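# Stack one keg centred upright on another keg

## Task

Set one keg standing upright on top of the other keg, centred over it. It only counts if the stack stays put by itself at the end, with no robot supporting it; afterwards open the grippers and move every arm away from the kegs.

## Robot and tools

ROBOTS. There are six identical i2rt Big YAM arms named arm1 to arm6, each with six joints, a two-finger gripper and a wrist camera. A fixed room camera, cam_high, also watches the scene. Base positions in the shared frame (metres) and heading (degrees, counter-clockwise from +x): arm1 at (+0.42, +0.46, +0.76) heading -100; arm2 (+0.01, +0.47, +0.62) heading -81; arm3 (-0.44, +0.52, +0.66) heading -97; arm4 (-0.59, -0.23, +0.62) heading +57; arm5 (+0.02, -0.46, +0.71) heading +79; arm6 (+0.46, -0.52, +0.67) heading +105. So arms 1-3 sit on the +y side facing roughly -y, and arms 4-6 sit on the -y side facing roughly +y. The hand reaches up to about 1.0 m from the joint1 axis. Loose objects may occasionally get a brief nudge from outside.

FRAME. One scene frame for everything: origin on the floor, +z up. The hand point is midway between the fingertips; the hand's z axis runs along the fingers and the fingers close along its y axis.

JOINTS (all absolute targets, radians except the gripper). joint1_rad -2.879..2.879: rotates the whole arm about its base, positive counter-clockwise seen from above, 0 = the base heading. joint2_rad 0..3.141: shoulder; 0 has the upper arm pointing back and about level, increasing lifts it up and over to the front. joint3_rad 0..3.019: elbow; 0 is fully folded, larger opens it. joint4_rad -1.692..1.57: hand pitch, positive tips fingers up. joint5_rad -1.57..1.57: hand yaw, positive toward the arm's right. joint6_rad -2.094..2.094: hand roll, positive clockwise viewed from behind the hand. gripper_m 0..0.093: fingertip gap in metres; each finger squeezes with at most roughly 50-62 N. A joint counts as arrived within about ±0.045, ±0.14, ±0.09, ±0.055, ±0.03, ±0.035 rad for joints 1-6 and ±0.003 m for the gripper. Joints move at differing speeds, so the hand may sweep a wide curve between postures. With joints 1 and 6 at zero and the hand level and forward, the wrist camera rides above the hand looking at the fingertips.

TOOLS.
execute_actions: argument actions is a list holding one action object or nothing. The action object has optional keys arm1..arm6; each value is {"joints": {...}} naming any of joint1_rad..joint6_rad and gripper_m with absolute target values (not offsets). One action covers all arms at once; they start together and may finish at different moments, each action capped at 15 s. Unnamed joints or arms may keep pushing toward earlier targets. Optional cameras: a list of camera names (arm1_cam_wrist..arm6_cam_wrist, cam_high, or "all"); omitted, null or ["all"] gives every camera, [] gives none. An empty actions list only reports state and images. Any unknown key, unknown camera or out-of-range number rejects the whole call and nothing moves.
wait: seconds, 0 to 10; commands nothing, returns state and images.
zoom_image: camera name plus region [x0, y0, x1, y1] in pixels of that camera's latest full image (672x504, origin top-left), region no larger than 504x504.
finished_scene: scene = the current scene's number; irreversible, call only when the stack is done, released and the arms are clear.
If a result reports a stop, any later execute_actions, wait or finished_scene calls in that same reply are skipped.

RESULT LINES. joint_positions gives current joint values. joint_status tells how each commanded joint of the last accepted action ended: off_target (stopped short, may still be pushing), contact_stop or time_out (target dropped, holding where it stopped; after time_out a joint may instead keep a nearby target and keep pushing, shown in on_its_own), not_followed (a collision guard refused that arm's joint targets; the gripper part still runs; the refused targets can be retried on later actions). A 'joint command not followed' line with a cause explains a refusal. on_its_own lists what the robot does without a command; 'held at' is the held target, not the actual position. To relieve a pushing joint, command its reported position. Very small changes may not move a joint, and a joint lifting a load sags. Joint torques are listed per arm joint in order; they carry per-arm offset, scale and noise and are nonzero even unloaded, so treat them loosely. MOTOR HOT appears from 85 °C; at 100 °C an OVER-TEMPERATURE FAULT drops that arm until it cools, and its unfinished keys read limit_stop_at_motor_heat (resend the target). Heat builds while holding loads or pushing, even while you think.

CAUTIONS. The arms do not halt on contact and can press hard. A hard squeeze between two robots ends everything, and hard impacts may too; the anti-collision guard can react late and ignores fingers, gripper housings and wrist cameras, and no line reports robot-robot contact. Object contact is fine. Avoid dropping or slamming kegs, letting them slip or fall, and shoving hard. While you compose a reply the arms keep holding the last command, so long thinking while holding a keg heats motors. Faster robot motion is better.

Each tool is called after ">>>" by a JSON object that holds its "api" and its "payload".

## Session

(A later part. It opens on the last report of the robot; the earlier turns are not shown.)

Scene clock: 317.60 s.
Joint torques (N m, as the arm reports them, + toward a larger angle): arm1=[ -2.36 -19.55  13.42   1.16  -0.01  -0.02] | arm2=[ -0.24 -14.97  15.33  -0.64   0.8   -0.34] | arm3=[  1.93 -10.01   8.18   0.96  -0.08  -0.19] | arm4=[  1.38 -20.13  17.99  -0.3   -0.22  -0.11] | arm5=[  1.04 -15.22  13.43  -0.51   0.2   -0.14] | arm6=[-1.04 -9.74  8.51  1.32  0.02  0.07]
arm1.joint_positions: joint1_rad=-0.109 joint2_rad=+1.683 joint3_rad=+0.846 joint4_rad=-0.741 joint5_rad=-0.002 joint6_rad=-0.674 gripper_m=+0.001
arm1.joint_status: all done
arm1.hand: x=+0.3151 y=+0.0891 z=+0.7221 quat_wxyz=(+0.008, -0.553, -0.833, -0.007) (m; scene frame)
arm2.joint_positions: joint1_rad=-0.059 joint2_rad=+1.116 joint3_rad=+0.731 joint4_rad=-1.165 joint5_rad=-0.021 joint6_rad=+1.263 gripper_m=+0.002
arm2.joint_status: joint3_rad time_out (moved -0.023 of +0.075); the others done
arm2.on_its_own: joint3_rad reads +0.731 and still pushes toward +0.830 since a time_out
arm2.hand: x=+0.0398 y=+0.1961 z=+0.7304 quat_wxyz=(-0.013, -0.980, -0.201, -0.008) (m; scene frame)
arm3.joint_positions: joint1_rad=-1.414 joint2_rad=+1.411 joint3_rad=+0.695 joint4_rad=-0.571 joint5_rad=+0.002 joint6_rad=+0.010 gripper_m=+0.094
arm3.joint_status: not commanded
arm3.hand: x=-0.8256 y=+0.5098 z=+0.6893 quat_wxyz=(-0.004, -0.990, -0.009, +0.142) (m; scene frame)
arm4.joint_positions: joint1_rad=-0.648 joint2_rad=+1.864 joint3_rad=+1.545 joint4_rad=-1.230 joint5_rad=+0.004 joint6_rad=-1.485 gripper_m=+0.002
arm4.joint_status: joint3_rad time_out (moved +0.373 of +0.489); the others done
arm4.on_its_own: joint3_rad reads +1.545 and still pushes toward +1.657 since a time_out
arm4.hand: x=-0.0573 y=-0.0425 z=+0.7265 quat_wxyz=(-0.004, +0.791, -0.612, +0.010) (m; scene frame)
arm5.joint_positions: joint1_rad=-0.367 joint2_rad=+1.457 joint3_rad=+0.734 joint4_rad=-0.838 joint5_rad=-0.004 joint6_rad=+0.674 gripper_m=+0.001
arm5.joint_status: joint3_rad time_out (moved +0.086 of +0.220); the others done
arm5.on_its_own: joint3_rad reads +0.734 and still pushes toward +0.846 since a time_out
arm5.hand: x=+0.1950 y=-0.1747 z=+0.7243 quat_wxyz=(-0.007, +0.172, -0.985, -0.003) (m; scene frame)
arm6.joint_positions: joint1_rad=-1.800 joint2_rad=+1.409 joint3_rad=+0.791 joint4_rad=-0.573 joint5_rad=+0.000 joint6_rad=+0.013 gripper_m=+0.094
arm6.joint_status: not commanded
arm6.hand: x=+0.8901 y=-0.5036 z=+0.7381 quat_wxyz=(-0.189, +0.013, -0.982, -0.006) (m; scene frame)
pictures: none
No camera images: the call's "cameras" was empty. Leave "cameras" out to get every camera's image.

>>> {"api": "execute_actions", "payload": {"actions": [{"arm1":{"joints":{"joint1_rad":0.218,"joint2_rad":1.56,"joint3_rad":0.88,"joint4_rad":-0.715,"joint6_rad":-0.345}},"arm2":{"joints":{"joint1_rad":0.349,"joint2_rad":1.13,"joint3_rad":0.92,"joint4_rad":-1.165,"joint6_rad":1.67}},"arm4":{"joints":{"joint1_rad":-0.695,"joint2_rad":2.09,"joint3_rad":2.19,"joint4_rad":-1.446,"joint6_rad":-1.57}},"arm5":{"joints":{"joint1_rad":-0.62,"joint2_rad":1.53,"joint3_rad":1.085,"joint4_rad":-0.89,"joint6_rad":0.4}}}]}}

Scene clock: 334.00 s.
Joint torques (N m, as the arm reports them, + toward a larger angle): arm1=[ -1.68 -19.91  13.78   0.71   0.06   0.07] | arm2=[  0.55 -16.99  16.15  -1.47   0.33  -0.3 ] | arm3=[ 1.69 -9.99  8.4   0.96 -0.1  -0.2 ] | arm4=[  1.28 -24.97  18.37  -0.72  -0.09  -0.2 ] | arm5=[  0.82 -19.58  13.57  -0.6    0.56  -0.13] | arm6=[-1.06 -9.75  8.5   1.31  0.02  0.07]
arm1.joint_positions: joint1_rad=+0.217 joint2_rad=+1.664 joint3_rad=+0.793 joint4_rad=-0.727 joint5_rad=-0.003 joint6_rad=-0.348 gripper_m=+0.001
arm1.joint_status: all done
arm1.hand: x=+0.4383 y=+0.0972 z=+0.7145 quat_wxyz=(+0.015, -0.553, -0.833, -0.016) (m; scene frame)
arm2.joint_positions: joint1_rad=+0.360 joint2_rad=+1.224 joint3_rad=+0.792 joint4_rad=-1.112 joint5_rad=-0.008 joint6_rad=+1.682 gripper_m=+0.002
arm2.joint_status: joint3_rad time_out (moved +0.060 of +0.189); the others done
arm2.on_its_own: joint3_rad reads +0.792 and still pushes toward +0.904 since a time_out
arm2.hand: x=+0.1638 y=+0.2008 z=+0.7228 quat_wxyz=(-0.012, -0.980, -0.201, -0.007) (m; scene frame)
arm3.joint_positions: joint1_rad=-1.414 joint2_rad=+1.411 joint3_rad=+0.695 joint4_rad=-0.571 joint5_rad=+0.002 joint6_rad=+0.010 gripper_m=+0.094
arm3.joint_status: not commanded
arm3.hand: x=-0.8256 y=+0.5098 z=+0.6893 quat_wxyz=(-0.004, -0.990, -0.009, +0.142) (m; scene frame)
arm4.joint_positions: joint1_rad=-0.704 joint2_rad=+2.196 joint3_rad=+2.064 joint4_rad=-1.419 joint5_rad=+0.001 joint6_rad=-1.547 gripper_m=+0.002
arm4.joint_status: joint3_rad time_out (moved +0.520 of +0.645); the others done
arm4.on_its_own: joint3_rad reads +2.064 and still pushes toward +2.177 since a time_out
arm4.hand: x=+0.0652 y=-0.0390 z=+0.7204 quat_wxyz=(-0.004, +0.793, -0.610, +0.008) (m; scene frame)
arm5.joint_positions: joint1_rad=-0.620 joint2_rad=+1.672 joint3_rad=+0.963 joint4_rad=-0.867 joint5_rad=-0.014 joint6_rad=+0.418 gripper_m=+0.001
arm5.joint_status: joint2_rad time_out (moved +0.216 of +0.073); joint3_rad time_out (moved +0.230 of +0.351); the others done
arm5.on_its_own: joint2_rad reads +1.672 and still pushes toward +1.530 since a time_out; joint3_rad reads +0.963 and still pushes toward +1.076 since a time_out
arm5.hand: x=+0.3186 y=-0.1700 z=+0.7158 quat_wxyz=(+0.000, +0.173, -0.985, -0.002) (m; scene frame)
arm6.joint_positions: joint1_rad=-1.800 joint2_rad=+1.409 joint3_rad=+0.791 joint4_rad=-0.573 joint5_rad=+0.000 joint6_rad=+0.013 gripper_m=+0.094
arm6.joint_status: not commanded
arm6.hand: x=+0.8901 y=-0.5036 z=+0.7381 quat_wxyz=(-0.189, +0.013, -0.982, -0.006) (m; scene frame)
pictures: arm1_cam_wrist, arm2_cam_wrist, arm3_cam_wrist, arm4_cam_wrist, arm5_cam_wrist, arm6_cam_wrist, cam_high
Images, in order (width x height): arm1_cam_wrist 672x504, arm2_cam_wrist 672x504, arm3_cam_wrist 672x504, arm4_cam_wrist 672x504, arm5_cam_wrist 672x504, arm6_cam_wrist 672x504, cam_high 672x504.

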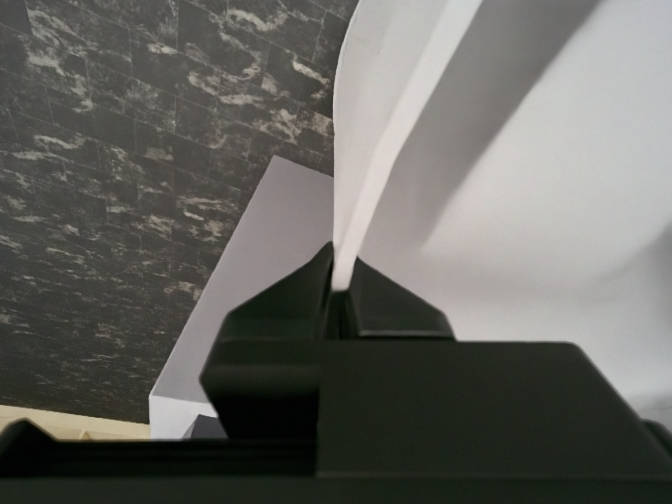

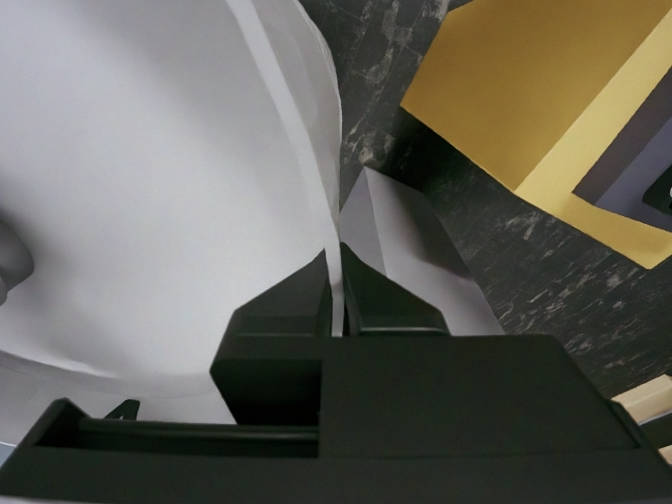

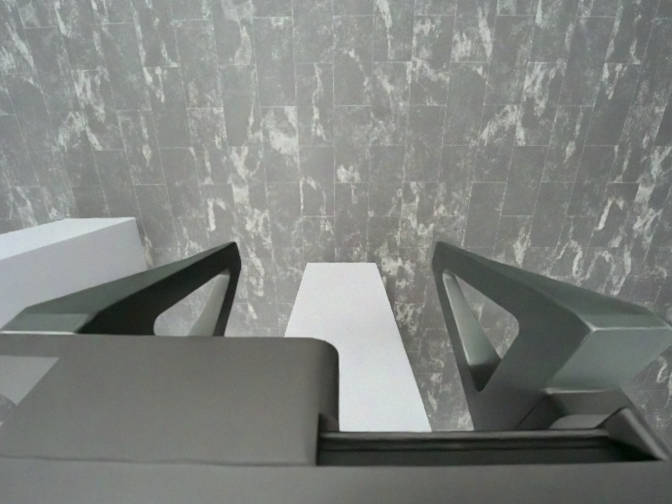

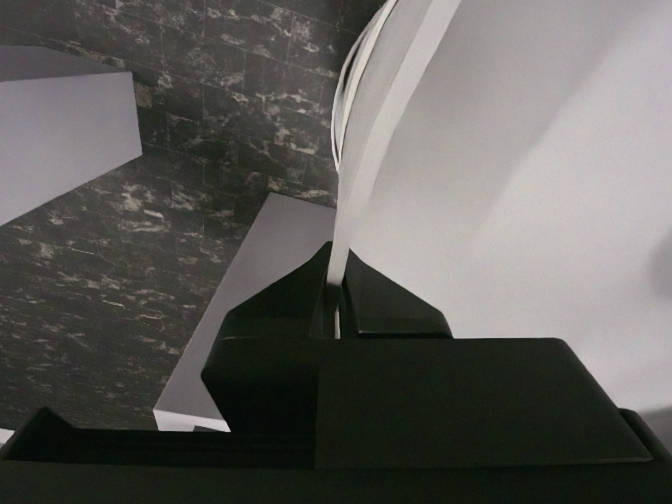

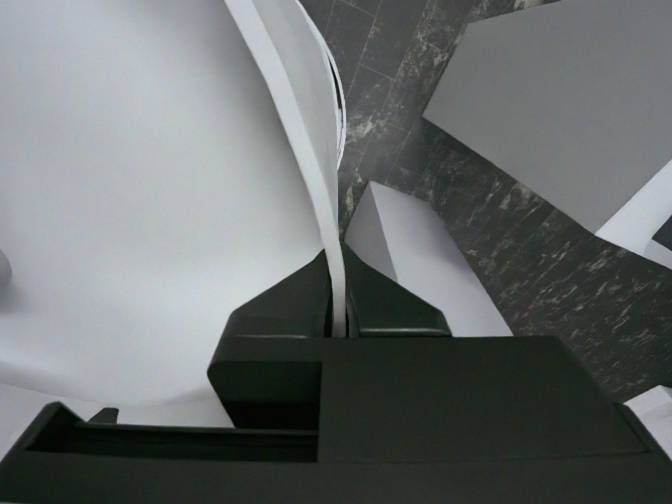

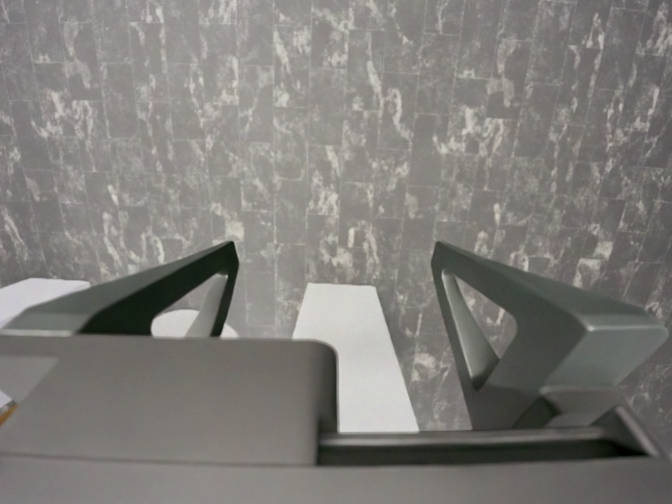

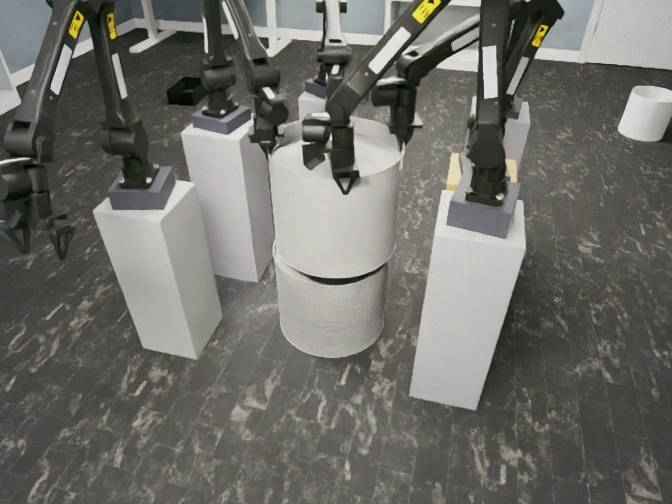

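>>> {"api": "execute_actions", "payload": {"actions": [{"arm1":{"joints":{"joint1_rad":0.19,"joint2_rad":1.65,"joint3_rad":0.895,"joint4_rad":-0.635,"joint6_rad":-0.365}},"arm2":{"joints":{"joint1_rad":0.305,"joint2_rad":1.195,"joint3_rad":0.875,"joint4_rad":-1.05,"joint6_rad":1.635}},"arm4":{"joints":{"joint1_rad":-0.715,"joint2_rad":2.09,"joint3_rad":2.085,"joint4_rad":-1.35}},"arm5":{"joints":{"joint1_rad":-0.632,"joint2_rad":1.55,"joint3_rad":1.015,"joint4_rad":-0.8}}}], "cameras": ["arm1_cam_wrist","arm2_cam_wrist","arm4_cam_wrist","arm5_cam_wrist","cam_high"]}}

>>> {"api": "zoom_image", "payload": {"camera": "cam_high", "region": [250,200,420,320]}}

Scene clock: 351.43 s.
Joint torques (N m, as the arm reports them, + toward a larger angle): arm1=[ -3.08 -18.8   14.53   0.56   0.06   0.  ] | arm2=[ -1.35 -17.99  14.43   0.34   0.3   -0.35] | arm3=[  2.   -10.24   8.15   0.94  -0.04  -0.2 ] | arm4=[  0.7  -24.95  14.57   0.89  -0.2   -0.06] | arm5=[  0.95 -19.86  11.69   0.38   0.29  -0.04] | arm6=[-0.99 -9.74  8.51  1.31  0.02  0.07]
arm1.joint_positions: joint1_rad=+0.209 joint2_rad=+1.734 joint3_rad=+0.793 joint4_rad=-0.643 joint5_rad=-0.003 joint6_rad=-0.361 gripper_m=+0.001
arm1.joint_status: joint3_rad time_out (moved +0.000 of +0.102); the others done
arm1.on_its_own: joint3_rad reads +0.793 and still pushes toward +0.895 since a time_out
arm1.hand: x=+0.4356 y=+0.0894 z=+0.6898 quat_wxyz=(+0.011, -0.551, -0.835, -0.010) (m; scene frame)
arm2.joint_positions: joint1_rad=+0.335 joint2_rad=+1.284 joint3_rad=+0.782 joint4_rad=-1.049 joint5_rad=-0.006 joint6_rad=+1.653 gripper_m=+0.002
arm2.joint_status: joint3_rad off_target (ended at +0.782, target +0.875); the others done
arm2.on_its_own: joint3_rad reads +0.782 and still pushes toward +0.875 since a time_out
arm2.hand: x=+0.1612 y=+0.1889 z=+0.7019 quat_wxyz=(-0.009, -0.979, -0.203, -0.005) (m; scene frame)
arm3.joint_positions: joint1_rad=-1.414 joint2_rad=+1.411 joint3_rad=+0.695 joint4_rad=-0.571 joint5_rad=+0.002 joint6_rad=+0.010 gripper_m=+0.094
arm3.joint_status: not commanded
arm3.hand: x=-0.8256 y=+0.5098 z=+0.6893 quat_wxyz=(-0.004, -0.990, -0.009, +0.142) (m; scene frame)
arm4.joint_positions: joint1_rad=-0.718 joint2_rad=+2.197 joint3_rad=+2.015 joint4_rad=-1.372 joint5_rad=+0.004 joint6_rad=-1.559 gripper_m=+0.002
arm4.joint_status: all done
arm4.hand: x=+0.0646 y=-0.0493 z=+0.7014 quat_wxyz=(-0.002, +0.792, -0.610, +0.009) (m; scene frame)
arm5.joint_positions: joint1_rad=-0.631 joint2_rad=+1.699 joint3_rad=+0.925 joint4_rad=-0.799 joint5_rad=-0.007 joint6_rad=+0.407 gripper_m=+0.001
arm5.joint_status: joint2_rad off_target (ended at +1.699, target +1.550); joint3_rad off_target (ended at +0.925, target +1.015); the others done
arm5.on_its_own: joint2_rad reads +1.699 and still pushes toward +1.550 since a time_out; joint3_rad reads +0.925 and still pushes toward +1.015 since a time_out
arm5.hand: x=+0.3181 y=-0.1785 z=+0.6943 quat_wxyz=(-0.003, +0.173, -0.985, +0.000) (m; scene frame)
arm6.joint_positions: joint1_rad=-1.800 joint2_rad=+1.409 joint3_rad=+0.791 joint4_rad=-0.573 joint5_rad=+0.000 joint6_rad=+0.013 gripper_m=+0.094
arm6.joint_status: not commanded
arm6.hand: x=+0.8901 y=-0.5036 z=+0.7381 quat_wxyz=(-0.189, +0.013, -0.982, -0.006) (m; scene frame)
pictures: arm1_cam_wrist, arm2_cam_wrist, arm4_cam_wrist, arm5_cam_wrist, cam_high
Images, in order (width x height): arm1_cam_wrist 672x504, arm2_cam_wrist 672x504, arm4_cam_wrist 672x504, arm5_cam_wrist 672x504, cam_high 672x504.

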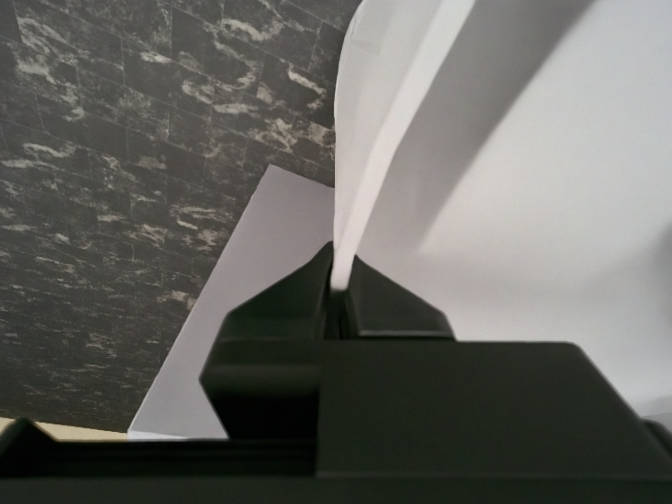

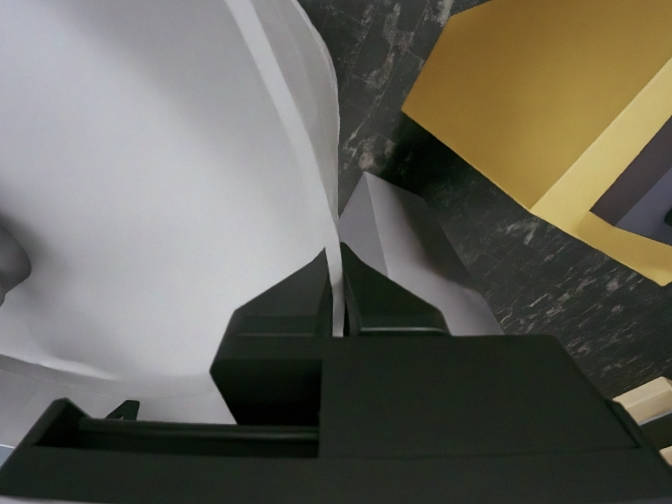

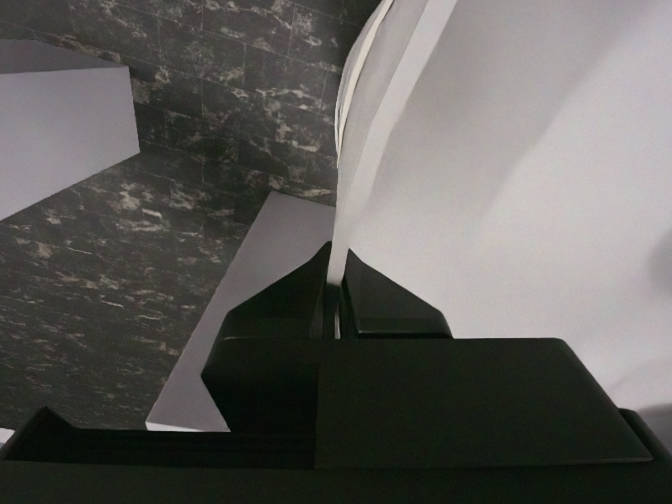

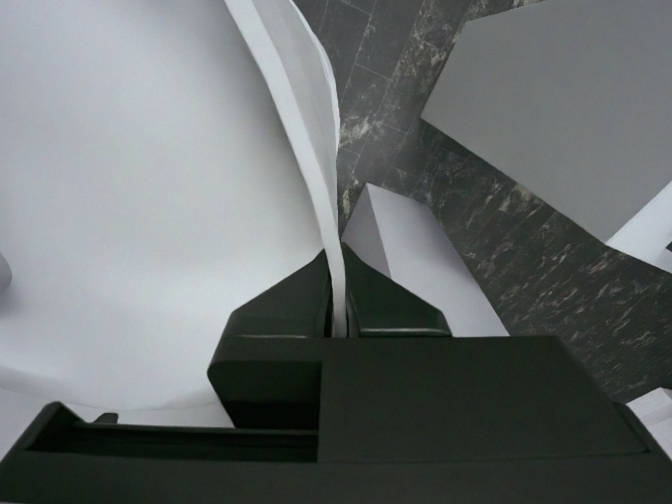

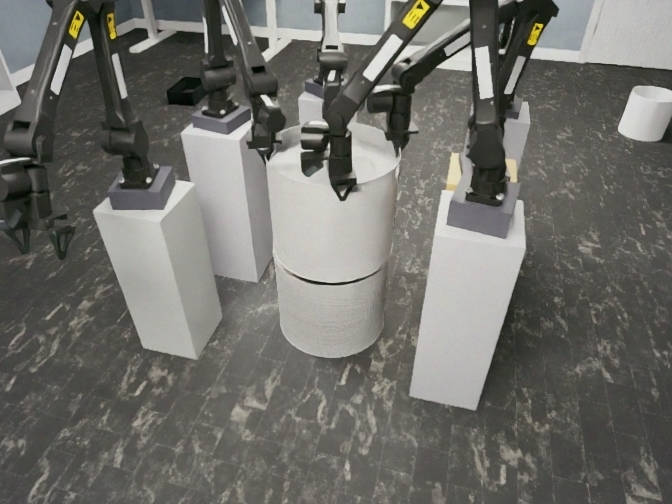

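Region (250, 200, 420, 320) of cam_high's 672x504 image, scaled by 2.965, with more detail than that image has; it fills the top 356 rows of this view, and the rest is white.

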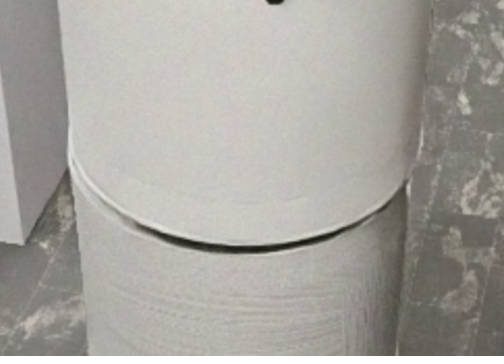

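>>> {"api": "execute_actions", "payload": {"actions": [{"arm1":{"joints":{"joint2_rad":1.72,"joint3_rad":0.88,"joint4_rad":-0.57}},"arm2":{"joints":{"joint2_rad":1.25,"joint3_rad":0.82,"joint4_rad":-0.97}},"arm4":{"joints":{"joint2_rad":2.135,"joint3_rad":2.02,"joint4_rad":-1.27}},"arm5":{"joints":{"joint2_rad":1.63,"joint3_rad":0.985,"joint4_rad":-0.73}}}], "cameras": ["arm1_cam_wrist","arm4_cam_wrist","cam_high"]}}

Scene clock: 360.53 s.
Joint torques (N m, as the arm reports them, + toward a larger angle): arm1=[ -3.13 -18.54  12.64   1.06   0.36   0.01] | arm2=[ -1.17 -16.4   12.61   0.52   0.67  -0.33] | arm3=[  2.16 -10.2    8.37   1.15  -0.06  -0.19] | arm4=[  0.79 -22.83  13.02   1.    -0.26  -0.05] | arm5=[  1.34 -18.62  10.44   0.34   0.3    0.01] | arm6=[-1.05 -9.77  8.51  1.31  0.02  0.07]
arm1.joint_positions: joint1_rad=+0.210 joint2_rad=+1.797 joint3_rad=+0.793 joint4_rad=-0.589 joint5_rad=-0.012 joint6_rad=-0.362 gripper_m=+0.001
arm1.joint_status: all done
arm1.hand: x=+0.4373 y=+0.0893 z=+0.6674 quat_wxyz=(+0.009, -0.550, -0.835, -0.016) (m; scene frame)
arm2.joint_positions: joint1_rad=+0.334 joint2_rad=+1.327 joint3_rad=+0.746 joint4_rad=-0.970 joint5_rad=-0.015 joint6_rad=+1.649 gripper_m=+0.002
arm2.joint_status: all done
arm2.hand: x=+0.1625 y=+0.1885 z=+0.6777 quat_wxyz=(-0.008, -0.979, -0.204, -0.009) (m; scene frame)
arm3.joint_positions: joint1_rad=-1.414 joint2_rad=+1.411 joint3_rad=+0.695 joint4_rad=-0.571 joint5_rad=+0.002 joint6_rad=+0.010 gripper_m=+0.094
arm3.joint_status: not commanded
arm3.hand: x=-0.8256 y=+0.5098 z=+0.6893 quat_wxyz=(-0.004, -0.990, -0.009, +0.142) (m; scene frame)
arm4.joint_positions: joint1_rad=-0.719 joint2_rad=+2.211 joint3_rad=+1.966 joint4_rad=-1.294 joint5_rad=+0.006 joint6_rad=-1.559 gripper_m=+0.002
arm4.joint_status: all done
arm4.hand: x=+0.0671 y=-0.0505 z=+0.6743 quat_wxyz=(-0.007, +0.792, -0.611, +0.014) (m; scene frame)
arm5.joint_positions: joint1_rad=-0.635 joint2_rad=+1.754 joint3_rad=+0.908 joint4_rad=-0.727 joint5_rad=-0.007 joint6_rad=+0.403 gripper_m=+0.001
arm5.joint_status: all done
arm5.hand: x=+0.3200 y=-0.1796 z=+0.6689 quat_wxyz=(-0.003, +0.173, -0.985, +0.000) (m; scene frame)
arm6.joint_positions: joint1_rad=-1.800 joint2_rad=+1.409 joint3_rad=+0.791 joint4_rad=-0.573 joint5_rad=+0.000 joint6_rad=+0.013 gripper_m=+0.094
arm6.joint_status: not commanded
arm6.hand: x=+0.8901 y=-0.5036 z=+0.7381 quat_wxyz=(-0.189, +0.013, -0.982, -0.006) (m; scene frame)
pictures: arm1_cam_wrist, arm4_cam_wrist, cam_high
Images, in order (width x height): arm1_cam_wrist 672x504, arm4_cam_wrist 672x504, cam_high 672x504.

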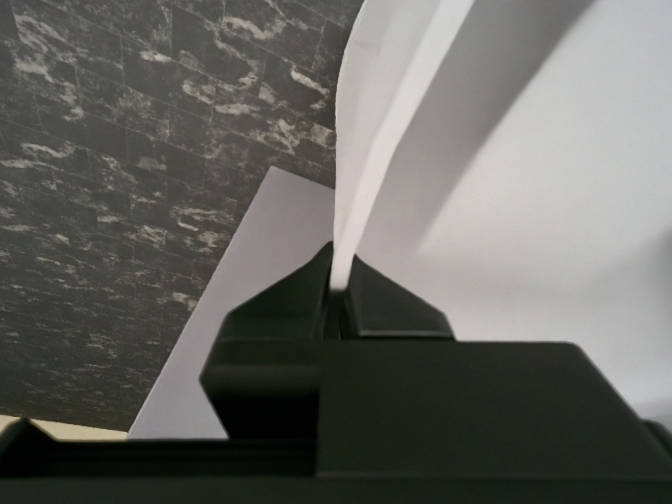

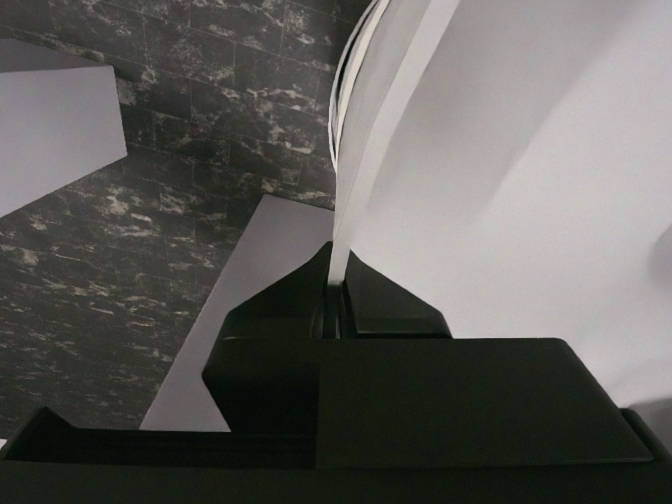

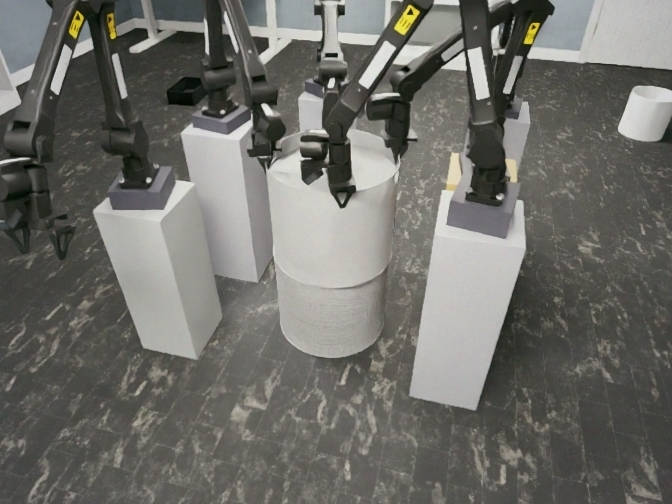

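Needs ~1 cm toward −x.

>>> {"api": "execute_actions", "payload": {"actions": [{"arm1":{"joints":{"joint1_rad":0.155}},"arm2":{"joints":{"joint1_rad":0.27,"joint2_rad":1.235,"joint3_rad":0.805}},"arm4":{"joints":{"joint2_rad":2.1,"joint3_rad":1.97,"joint4_rad":-1.29}},"arm5":{"joints":{"joint1_rad":-0.6,"joint2_rad":1.61,"joint3_rad":0.96}}}], "cameras": ["arm1_cam_wrist","arm2_cam_wrist","arm4_cam_wrist","arm5_cam_wrist"]}}

Scene clock: 368.53 s.
Joint torques (N m, as the arm reports them, + toward a larger angle): arm1=[ -4.76 -18.05  12.69   1.09   0.6    0.09] | arm2=[ -2.37 -17.91  11.67   0.55   0.96  -0.18] | arm3=[  2.11 -10.32   8.25   1.19  -0.05  -0.2 ] | arm4=[  0.82 -24.33  10.7   -0.1   -0.23  -0.05] | arm5=[  4.02 -19.16   9.45   0.26   0.26  -0.01] | arm6=[-1.01 -9.75  8.5   1.3   0.02  0.07]
arm1.joint_positions: joint1_rad=+0.199 joint2_rad=+1.791 joint3_rad=+0.794 joint4_rad=-0.589 joint5_rad=-0.019 joint6_rad=-0.370 gripper_m=+0.001
arm1.joint_status: all done
arm1.hand: x=+0.4345 y=+0.0874 z=+0.6698 quat_wxyz=(+0.004, -0.551, -0.834, -0.016) (m; scene frame)
arm2.joint_positions: joint1_rad=+0.318 joint2_rad=+1.324 joint3_rad=+0.746 joint4_rad=-0.970 joint5_rad=-0.024 joint6_rad=+1.638 gripper_m=+0.002
arm2.joint_status: joint1_rad time_out (moved -0.015 of -0.064); the others done
arm2.on_its_own: joint1_rad reads +0.318 and still pushes toward +0.270 since a time_out
arm2.hand: x=+0.1596 y=+0.1866 z=+0.6786 quat_wxyz=(-0.008, -0.979, -0.202, -0.014) (m; scene frame)
arm3.joint_positions: joint1_rad=-1.414 joint2_rad=+1.411 joint3_rad=+0.695 joint4_rad=-0.571 joint5_rad=+0.002 joint6_rad=+0.010 gripper_m=+0.094
arm3.joint_status: not commanded
arm3.hand: x=-0.8256 y=+0.5098 z=+0.6893 quat_wxyz=(-0.004, -0.990, -0.009, +0.142) (m; scene frame)
arm4.joint_positions: joint1_rad=-0.721 joint2_rad=+2.200 joint3_rad=+1.943 joint4_rad=-1.281 joint5_rad=+0.004 joint6_rad=-1.561 gripper_m=+0.002
arm4.joint_status: all done
arm4.hand: x=+0.0635 y=-0.0521 z=+0.6726 quat_wxyz=(-0.008, +0.792, -0.611, +0.014) (m; scene frame)
arm5.joint_positions: joint1_rad=-0.633 joint2_rad=+1.745 joint3_rad=+0.897 joint4_rad=-0.726 joint5_rad=-0.006 joint6_rad=+0.403 gripper_m=+0.001
arm5.joint_status: all done
arm5.hand: x=+0.3166 y=-0.1817 z=+0.6693 quat_wxyz=(-0.003, +0.174, -0.985, +0.000) (m; scene frame)
arm6.joint_positions: joint1_rad=-1.800 joint2_rad=+1.409 joint3_rad=+0.791 joint4_rad=-0.573 joint5_rad=+0.000 joint6_rad=+0.013 gripper_m=+0.094
arm6.joint_status: not commanded
arm6.hand: x=+0.8901 y=-0.5036 z=+0.7381 quat_wxyz=(-0.189, +0.013, -0.982, -0.006) (m; scene frame)
pictures: arm1_cam_wrist, arm2_cam_wrist, arm4_cam_wrist, arm5_cam_wrist
Images, in order (width x height): arm1_cam_wrist 672x504, arm2_cam_wrist 672x504, arm4_cam_wrist 672x504, arm5_cam_wrist 672x504.

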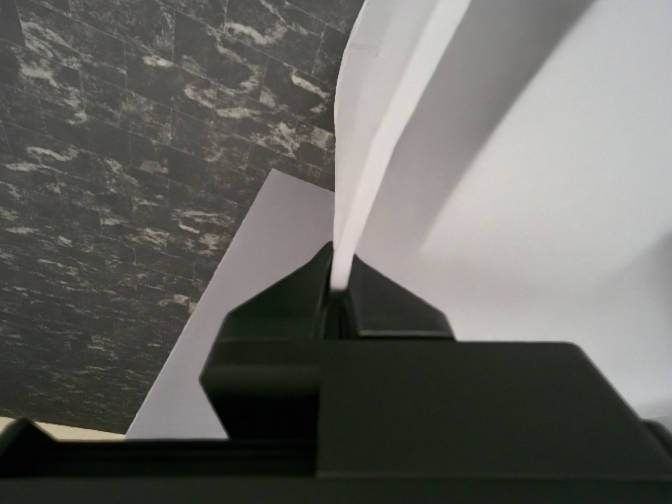

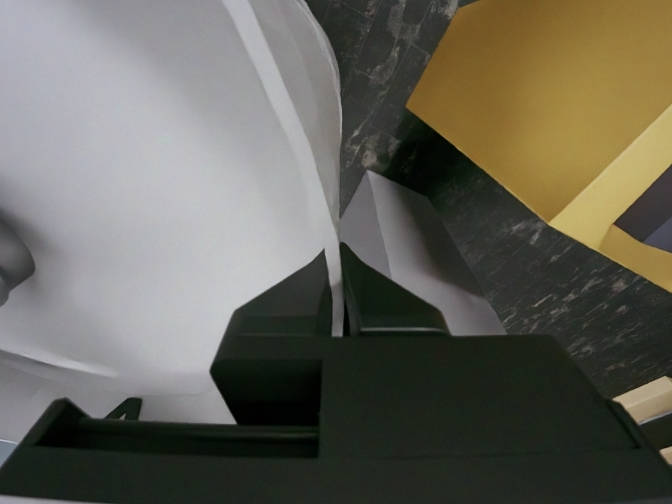

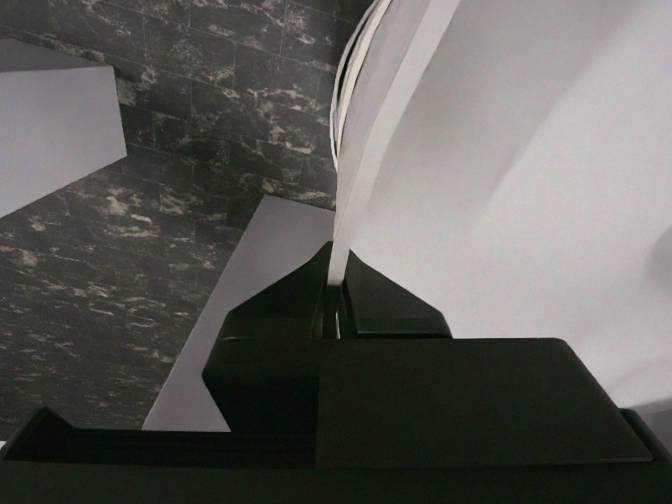

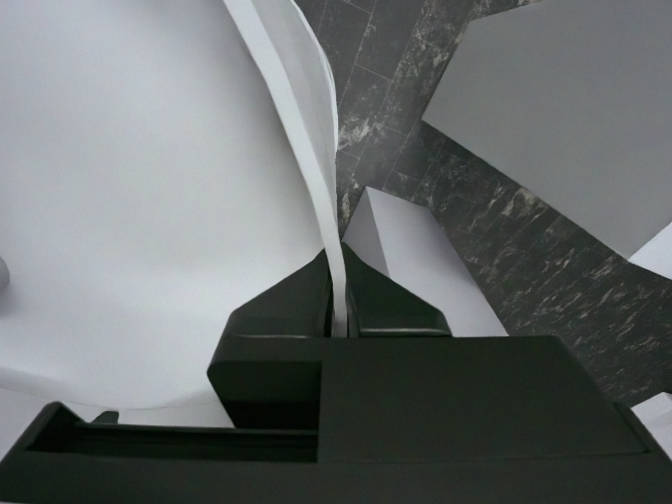

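Resting; unload a bit so it shifts.

>>> {"api": "execute_actions", "payload": {"actions": [{"arm1":{"joints":{"joint2_rad":1.68}},"arm2":{"joints":{"joint2_rad":1.21,"joint3_rad":0.835}},"arm4":{"joints":{"joint2_rad":2.07,"joint3_rad":2.0}},"arm5":{"joints":{"joint2_rad":1.59,"joint3_rad":0.985}}}], "cameras": ["arm1_cam_wrist","arm2_cam_wrist","arm4_cam_wrist","arm5_cam_wrist"]}}

Scene clock: 376.83 s.
Joint torques (N m, as the arm reports them, + toward a larger angle): arm1=[ -4.64 -20.86  12.72   1.14   0.61   0.12] | arm2=[ -3.52 -19.61  13.93   0.53   0.98  -0.14] | arm3=[  2.17 -10.22   8.38   1.23  -0.1   -0.19] | arm4=[  0.86 -26.2   13.31  -0.08  -0.21  -0.04] | arm5=[  3.93 -20.19  11.22   0.23   0.25  -0.01] | arm6=[-1.03 -9.73  8.51  1.32  0.02  0.07]
arm1.joint_positions: joint1_rad=+0.197 joint2_rad=+1.786 joint3_rad=+0.794 joint4_rad=-0.590 joint5_rad=-0.019 joint6_rad=-0.373 gripper_m=+0.001
arm1.joint_status: all done
arm1.hand: x=+0.4339 y=+0.0865 z=+0.6716 quat_wxyz=(+0.003, -0.551, -0.835, -0.014) (m; scene frame)
arm2.joint_positions: joint1_rad=+0.316 joint2_rad=+1.320 joint3_rad=+0.746 joint4_rad=-0.970 joint5_rad=-0.025 joint6_rad=+1.635 gripper_m=+0.002
arm2.joint_status: all done
arm2.on_its_own: joint1_rad reads +0.316 and still pushes toward +0.270 since a time_out
arm2.hand: x=+0.1593 y=+0.1862 z=+0.6798 quat_wxyz=(-0.010, -0.979, -0.202, -0.015) (m; scene frame)
arm3.joint_positions: joint1_rad=-1.414 joint2_rad=+1.411 joint3_rad=+0.695 joint4_rad=-0.571 joint5_rad=+0.002 joint6_rad=+0.010 gripper_m=+0.094
arm3.joint_status: not commanded
arm3.hand: x=-0.8256 y=+0.5098 z=+0.6893 quat_wxyz=(-0.004, -0.990, -0.009, +0.142) (m; scene frame)
arm4.joint_positions: joint1_rad=-0.721 joint2_rad=+2.198 joint3_rad=+1.943 joint4_rad=-1.281 joint5_rad=+0.004 joint6_rad=-1.561 gripper_m=+0.002
arm4.joint_status: all done
arm4.hand: x=+0.0636 y=-0.0520 z=+0.6739 quat_wxyz=(-0.009, +0.792, -0.611, +0.014) (m; scene frame)
arm5.joint_positions: joint1_rad=-0.631 joint2_rad=+1.742 joint3_rad=+0.897 joint4_rad=-0.726 joint5_rad=-0.005 joint6_rad=+0.404 gripper_m=+0.001
arm5.joint_status: joint2_rad time_out (moved -0.003 of -0.155); the others done
arm5.on_its_own: joint2_rad reads +1.742 and still pushes toward +1.590 since a time_out
arm5.hand: x=+0.3166 y=-0.1809 z=+0.6706 quat_wxyz=(-0.005, +0.175, -0.985, +0.000) (m; scene frame)
arm6.joint_positions: joint1_rad=-1.800 joint2_rad=+1.409 joint3_rad=+0.791 joint4_rad=-0.573 joint5_rad=+0.000 joint6_rad=+0.013 gripper_m=+0.094
arm6.joint_status: not commanded
arm6.hand: x=+0.8901 y=-0.5036 z=+0.7381 quat_wxyz=(-0.189, +0.013, -0.982, -0.006) (m; scene frame)
pictures: arm1_cam_wrist, arm2_cam_wrist, arm4_cam_wrist, arm5_cam_wrist
Images, in order (width x height): arm1_cam_wrist 672x504, arm2_cam_wrist 672x504, arm4_cam_wrist 672x504, arm5_cam_wrist 672x504.

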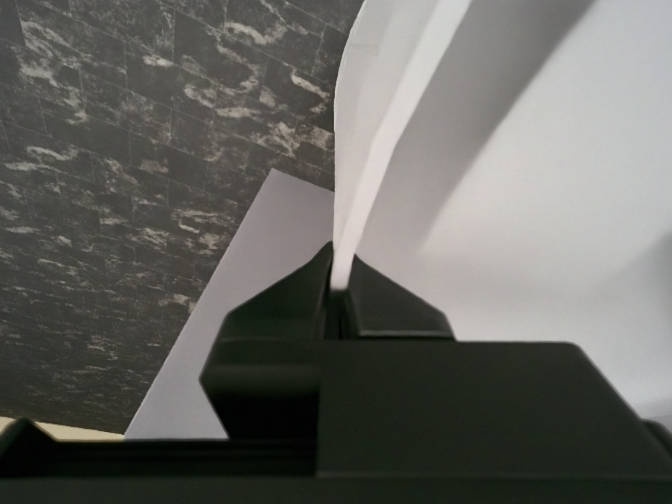

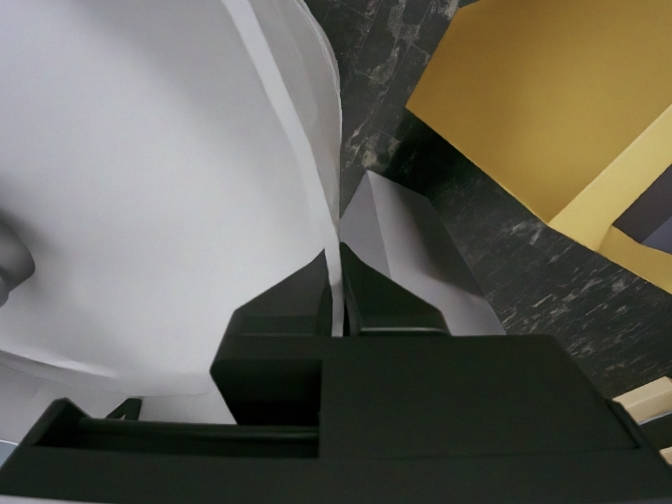

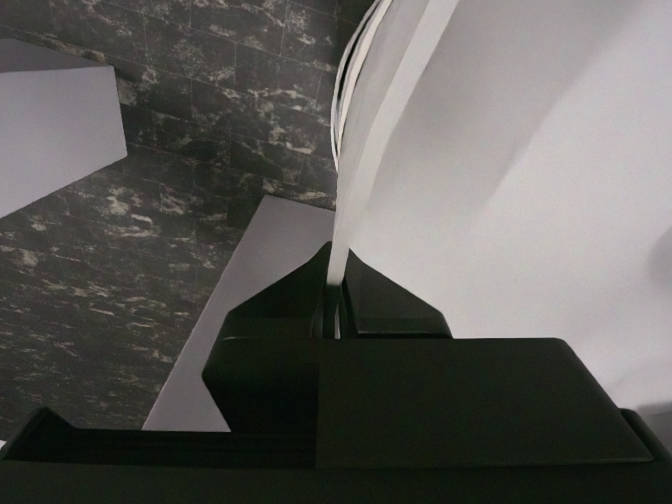

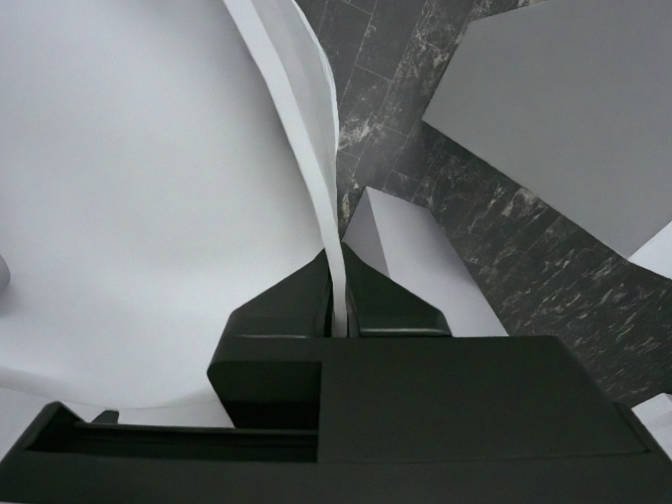

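>>> {"api": "execute_actions", "payload": {"actions": [{"arm1":{"joints":{"joint1_rad":0.12,"joint2_rad":1.66,"joint4_rad":-0.6}},"arm2":{"joints":{"joint1_rad":0.23,"joint2_rad":1.18,"joint4_rad":-1.0}},"arm4":{"joints":{"joint2_rad":2.03,"joint3_rad":1.95}},"arm5":{"joints":{"joint1_rad":-0.57,"joint2_rad":1.56,"joint3_rad":0.96,"joint4_rad":-0.75}}}], "cameras": ["arm1_cam_wrist","arm2_cam_wrist","arm4_cam_wrist","arm5_cam_wrist"]}}

Scene clock: 390.77 s.
Joint torques (N m, as the arm reports them, + toward a larger angle): arm1=[ -3.93 -21.69  12.8    0.44   0.28   0.57] | arm2=[ -1.73 -18.94  14.41   0.6    0.59   0.31] | arm3=[  2.25 -11.05   8.11   1.12  -0.05  -0.18] | arm4=[  0.5  -25.42  13.54   0.23  -0.06   0.  ] | arm5=[  3.89 -19.83  11.08   0.16   0.45  -0.16] | arm6=[-1.   -9.74  8.5   1.31  0.02  0.07]
arm1.joint_positions: joint1_rad=+0.151 joint2_rad=+1.775 joint3_rad=+0.794 joint4_rad=-0.606 joint5_rad=-0.009 joint6_rad=-0.416 gripper_m=+0.001
arm1.joint_status: all done
arm1.hand: x=+0.4149 y=+0.0880 z=+0.6755 quat_wxyz=(+0.008, -0.552, -0.834, -0.013) (m; scene frame)
arm2.joint_positions: joint1_rad=+0.265 joint2_rad=+1.288 joint3_rad=+0.740 joint4_rad=-1.002 joint5_rad=-0.014 joint6_rad=+1.584 gripper_m=+0.002
arm2.joint_status: all done
arm2.hand: x=+0.1396 y=+0.1857 z=+0.6871 quat_wxyz=(-0.010, -0.979, -0.203, -0.008) (m; scene frame)
arm3.joint_positions: joint1_rad=-1.414 joint2_rad=+1.411 joint3_rad=+0.695 joint4_rad=-0.571 joint5_rad=+0.002 joint6_rad=+0.010 gripper_m=+0.094
arm3.joint_status: not commanded
arm3.hand: x=-0.8256 y=+0.5098 z=+0.6893 quat_wxyz=(-0.004, -0.990, -0.009, +0.142) (m; scene frame)
arm4.joint_positions: joint1_rad=-0.716 joint2_rad=+2.154 joint3_rad=+1.890 joint4_rad=-1.291 joint5_rad=+0.000 joint6_rad=-1.565 gripper_m=+0.002
arm4.joint_status: all done
arm4.hand: x=+0.0456 y=-0.0533 z=+0.6824 quat_wxyz=(-0.002, +0.795, -0.607, +0.007) (m; scene frame)
arm5.joint_positions: joint1_rad=-0.602 joint2_rad=+1.712 joint3_rad=+0.874 joint4_rad=-0.744 joint5_rad=-0.011 joint6_rad=+0.421 gripper_m=+0.001
arm5.joint_status: joint2_rad time_out (moved -0.030 of -0.182); the others done
arm5.on_its_own: joint2_rad reads +1.712 and still pushes toward +1.560 since a time_out
arm5.hand: x=+0.2994 y=-0.1800 z=+0.6759 quat_wxyz=(+0.002, +0.181, -0.984, +0.001) (m; scene frame)
arm6.joint_positions: joint1_rad=-1.800 joint2_rad=+1.409 joint3_rad=+0.791 joint4_rad=-0.573 joint5_rad=+0.000 joint6_rad=+0.013 gripper_m=+0.094
arm6.joint_status: not commanded
arm6.hand: x=+0.8901 y=-0.5036 z=+0.7381 quat_wxyz=(-0.189, +0.013, -0.982, -0.006) (m; scene frame)
pictures: arm1_cam_wrist, arm2_cam_wrist, arm4_cam_wrist, arm5_cam_wrist
Images, in order (width x height): arm1_cam_wrist 672x504, arm2_cam_wrist 672x504, arm4_cam_wrist 672x504, arm5_cam_wrist 672x504.

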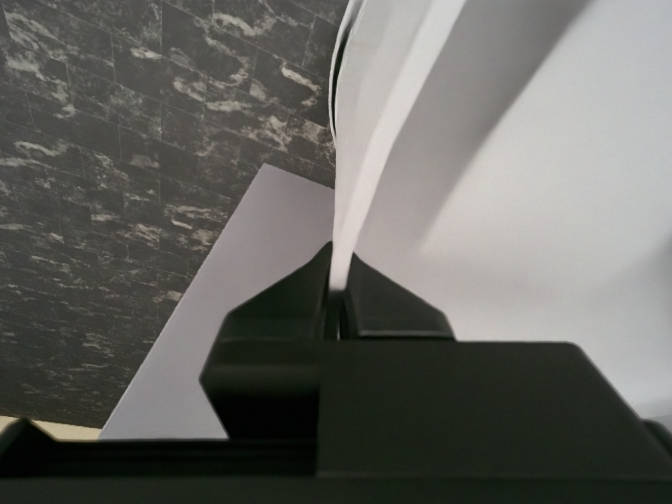

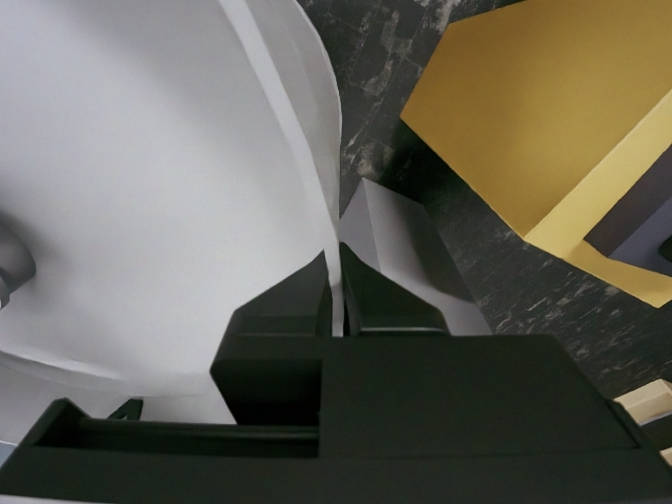

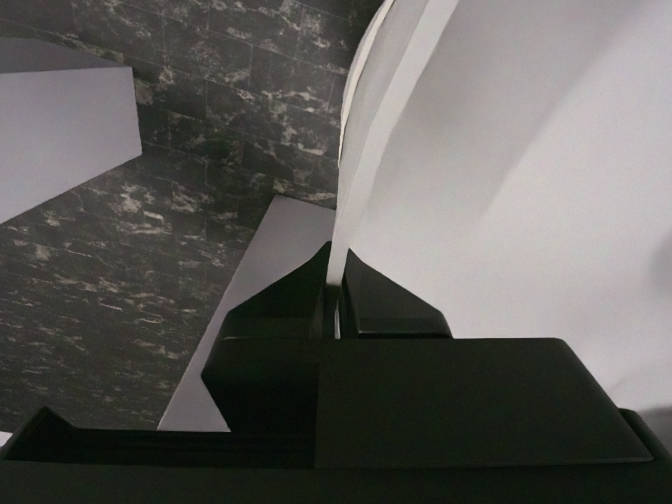

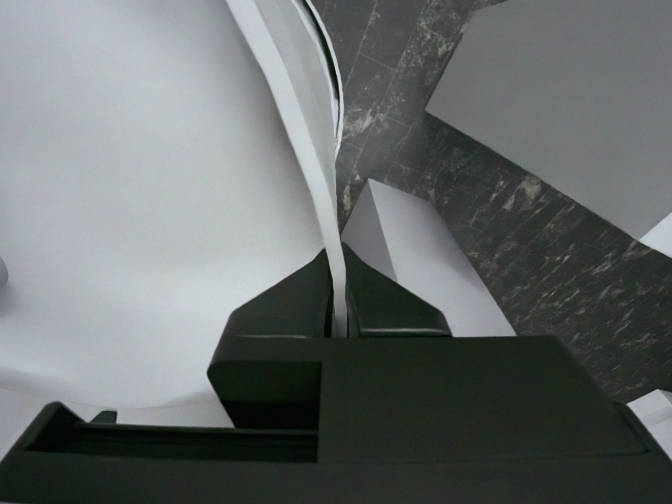

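Overshot; come halfway back while lowering.

>>> {"api": "execute_actions", "payload": {"actions": [{"arm1":{"joints":{"joint1_rad":0.175,"joint2_rad":1.7,"joint4_rad":-0.57}},"arm2":{"joints":{"joint1_rad":0.29,"joint2_rad":1.24,"joint3_rad":0.82,"joint4_rad":-0.97}},"arm4":{"joints":{"joint2_rad":2.11,"joint3_rad":1.98,"joint4_rad":-1.27}},"arm5":{"joints":{"joint1_rad":-0.62,"joint2_rad":1.61,"joint4_rad":-0.73}}}], "cameras": ["arm1_cam_wrist","arm2_cam_wrist","arm4_cam_wrist","arm5_cam_wrist"]}}

Scene clock: 398.97 s.
Joint torques (N m, as the arm reports them, + toward a larger angle): arm1=[ -1.57 -19.92  12.74   0.75   0.24   0.39] | arm2=[  1.06 -15.92  13.48   0.69   0.46   0.11] | arm3=[  2.68 -10.4    8.17   1.04  -0.09  -0.22] | arm4=[  0.7  -21.17  16.14   0.08  -0.26  -0.04] | arm5=[  0.67 -17.78  10.96   0.19   0.41  -0.14] | arm6=[-1.01 -9.76  8.51  1.32  0.02  0.07]
arm1.joint_positions: joint1_rad=+0.172 joint2_rad=+1.793 joint3_rad=+0.794 joint4_rad=-0.582 joint5_rad=-0.008 joint6_rad=-0.398 gripper_m=+0.001
arm1.joint_status: all done
arm1.hand: x=+0.4226 y=+0.0859 z=+0.6690 quat_wxyz=(+0.007, -0.551, -0.835, -0.011) (m; scene frame)
arm2.joint_positions: joint1_rad=+0.291 joint2_rad=+1.314 joint3_rad=+0.737 joint4_rad=-0.975 joint5_rad=-0.011 joint6_rad=+1.610 gripper_m=+0.002
arm2.joint_status: all done
arm2.hand: x=+0.1479 y=+0.1857 z=+0.6786 quat_wxyz=(-0.009, -0.979, -0.202, -0.007) (m; scene frame)
arm3.joint_positions: joint1_rad=-1.414 joint2_rad=+1.411 joint3_rad=+0.695 joint4_rad=-0.571 joint5_rad=+0.002 joint6_rad=+0.010 gripper_m=+0.094
arm3.joint_status: not commanded
arm3.hand: x=-0.8256 y=+0.5098 z=+0.6893 quat_wxyz=(-0.004, -0.990, -0.009, +0.142) (m; scene frame)
arm4.joint_positions: joint1_rad=-0.716 joint2_rad=+2.167 joint3_rad=+1.891 joint4_rad=-1.265 joint5_rad=+0.006 joint6_rad=-1.561 gripper_m=+0.002
arm4.joint_status: all done
arm4.hand: x=+0.0514 y=-0.0527 z=+0.6740 quat_wxyz=(-0.006, +0.793, -0.609, +0.013) (m; scene frame)
arm5.joint_positions: joint1_rad=-0.615 joint2_rad=+1.727 joint3_rad=+0.874 joint4_rad=-0.725 joint5_rad=-0.010 joint6_rad=+0.420 gripper_m=+0.001
arm5.joint_status: all done
arm5.hand: x=+0.3046 y=-0.1822 z=+0.6704 quat_wxyz=(+0.000, +0.175, -0.985, +0.000) (m; scene frame)
arm6.joint_positions: joint1_rad=-1.800 joint2_rad=+1.409 joint3_rad=+0.791 joint4_rad=-0.573 joint5_rad=+0.000 joint6_rad=+0.013 gripper_m=+0.094
arm6.joint_status: not commanded
arm6.hand: x=+0.8901 y=-0.5036 z=+0.7381 quat_wxyz=(-0.189, +0.013, -0.982, -0.006) (m; scene frame)
pictures: arm1_cam_wrist, arm2_cam_wrist, arm4_cam_wrist, arm5_cam_wrist
Images, in order (width x height): arm1_cam_wrist 672x504, arm2_cam_wrist 672x504, arm4_cam_wrist 672x504, arm5_cam_wrist 672x504.

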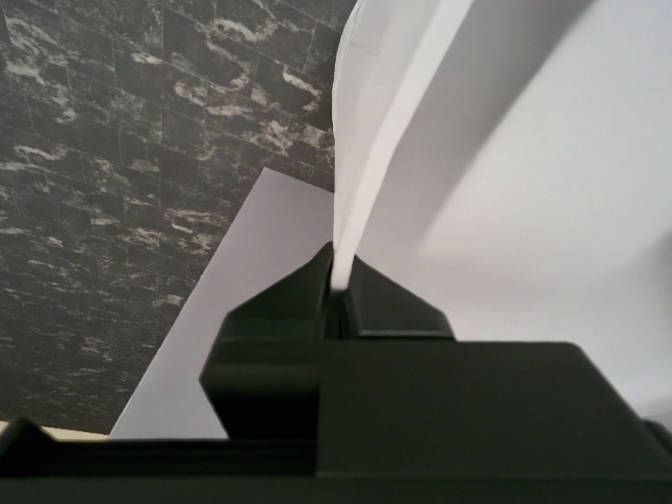

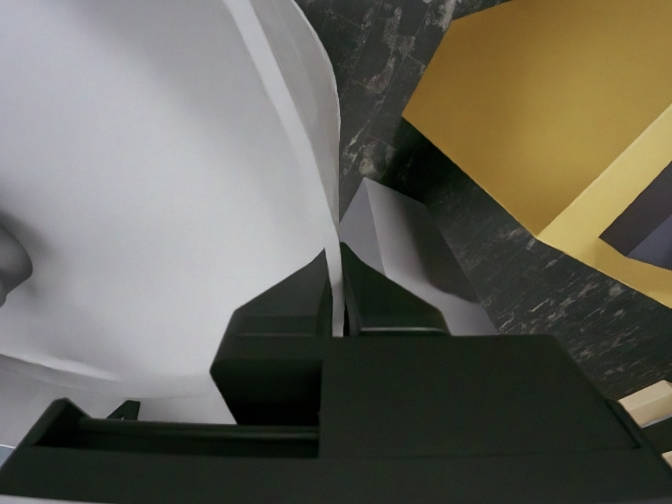

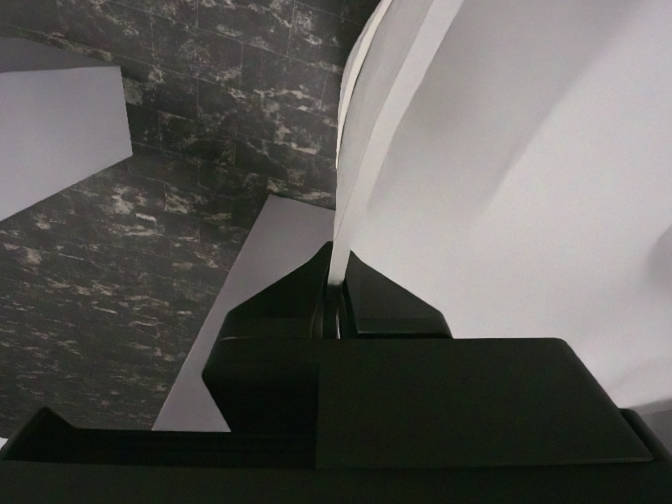

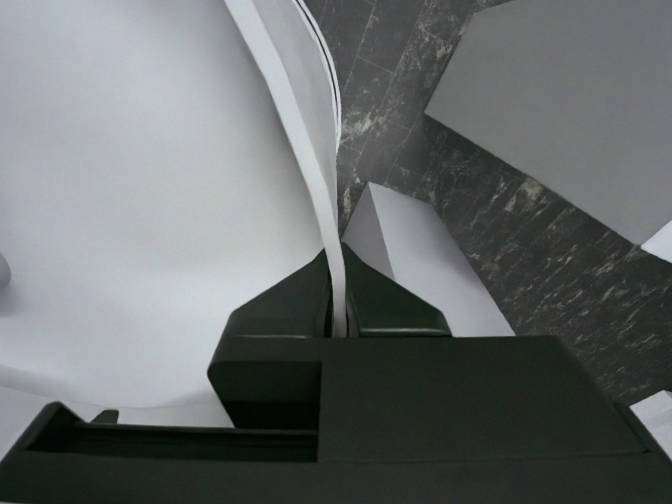

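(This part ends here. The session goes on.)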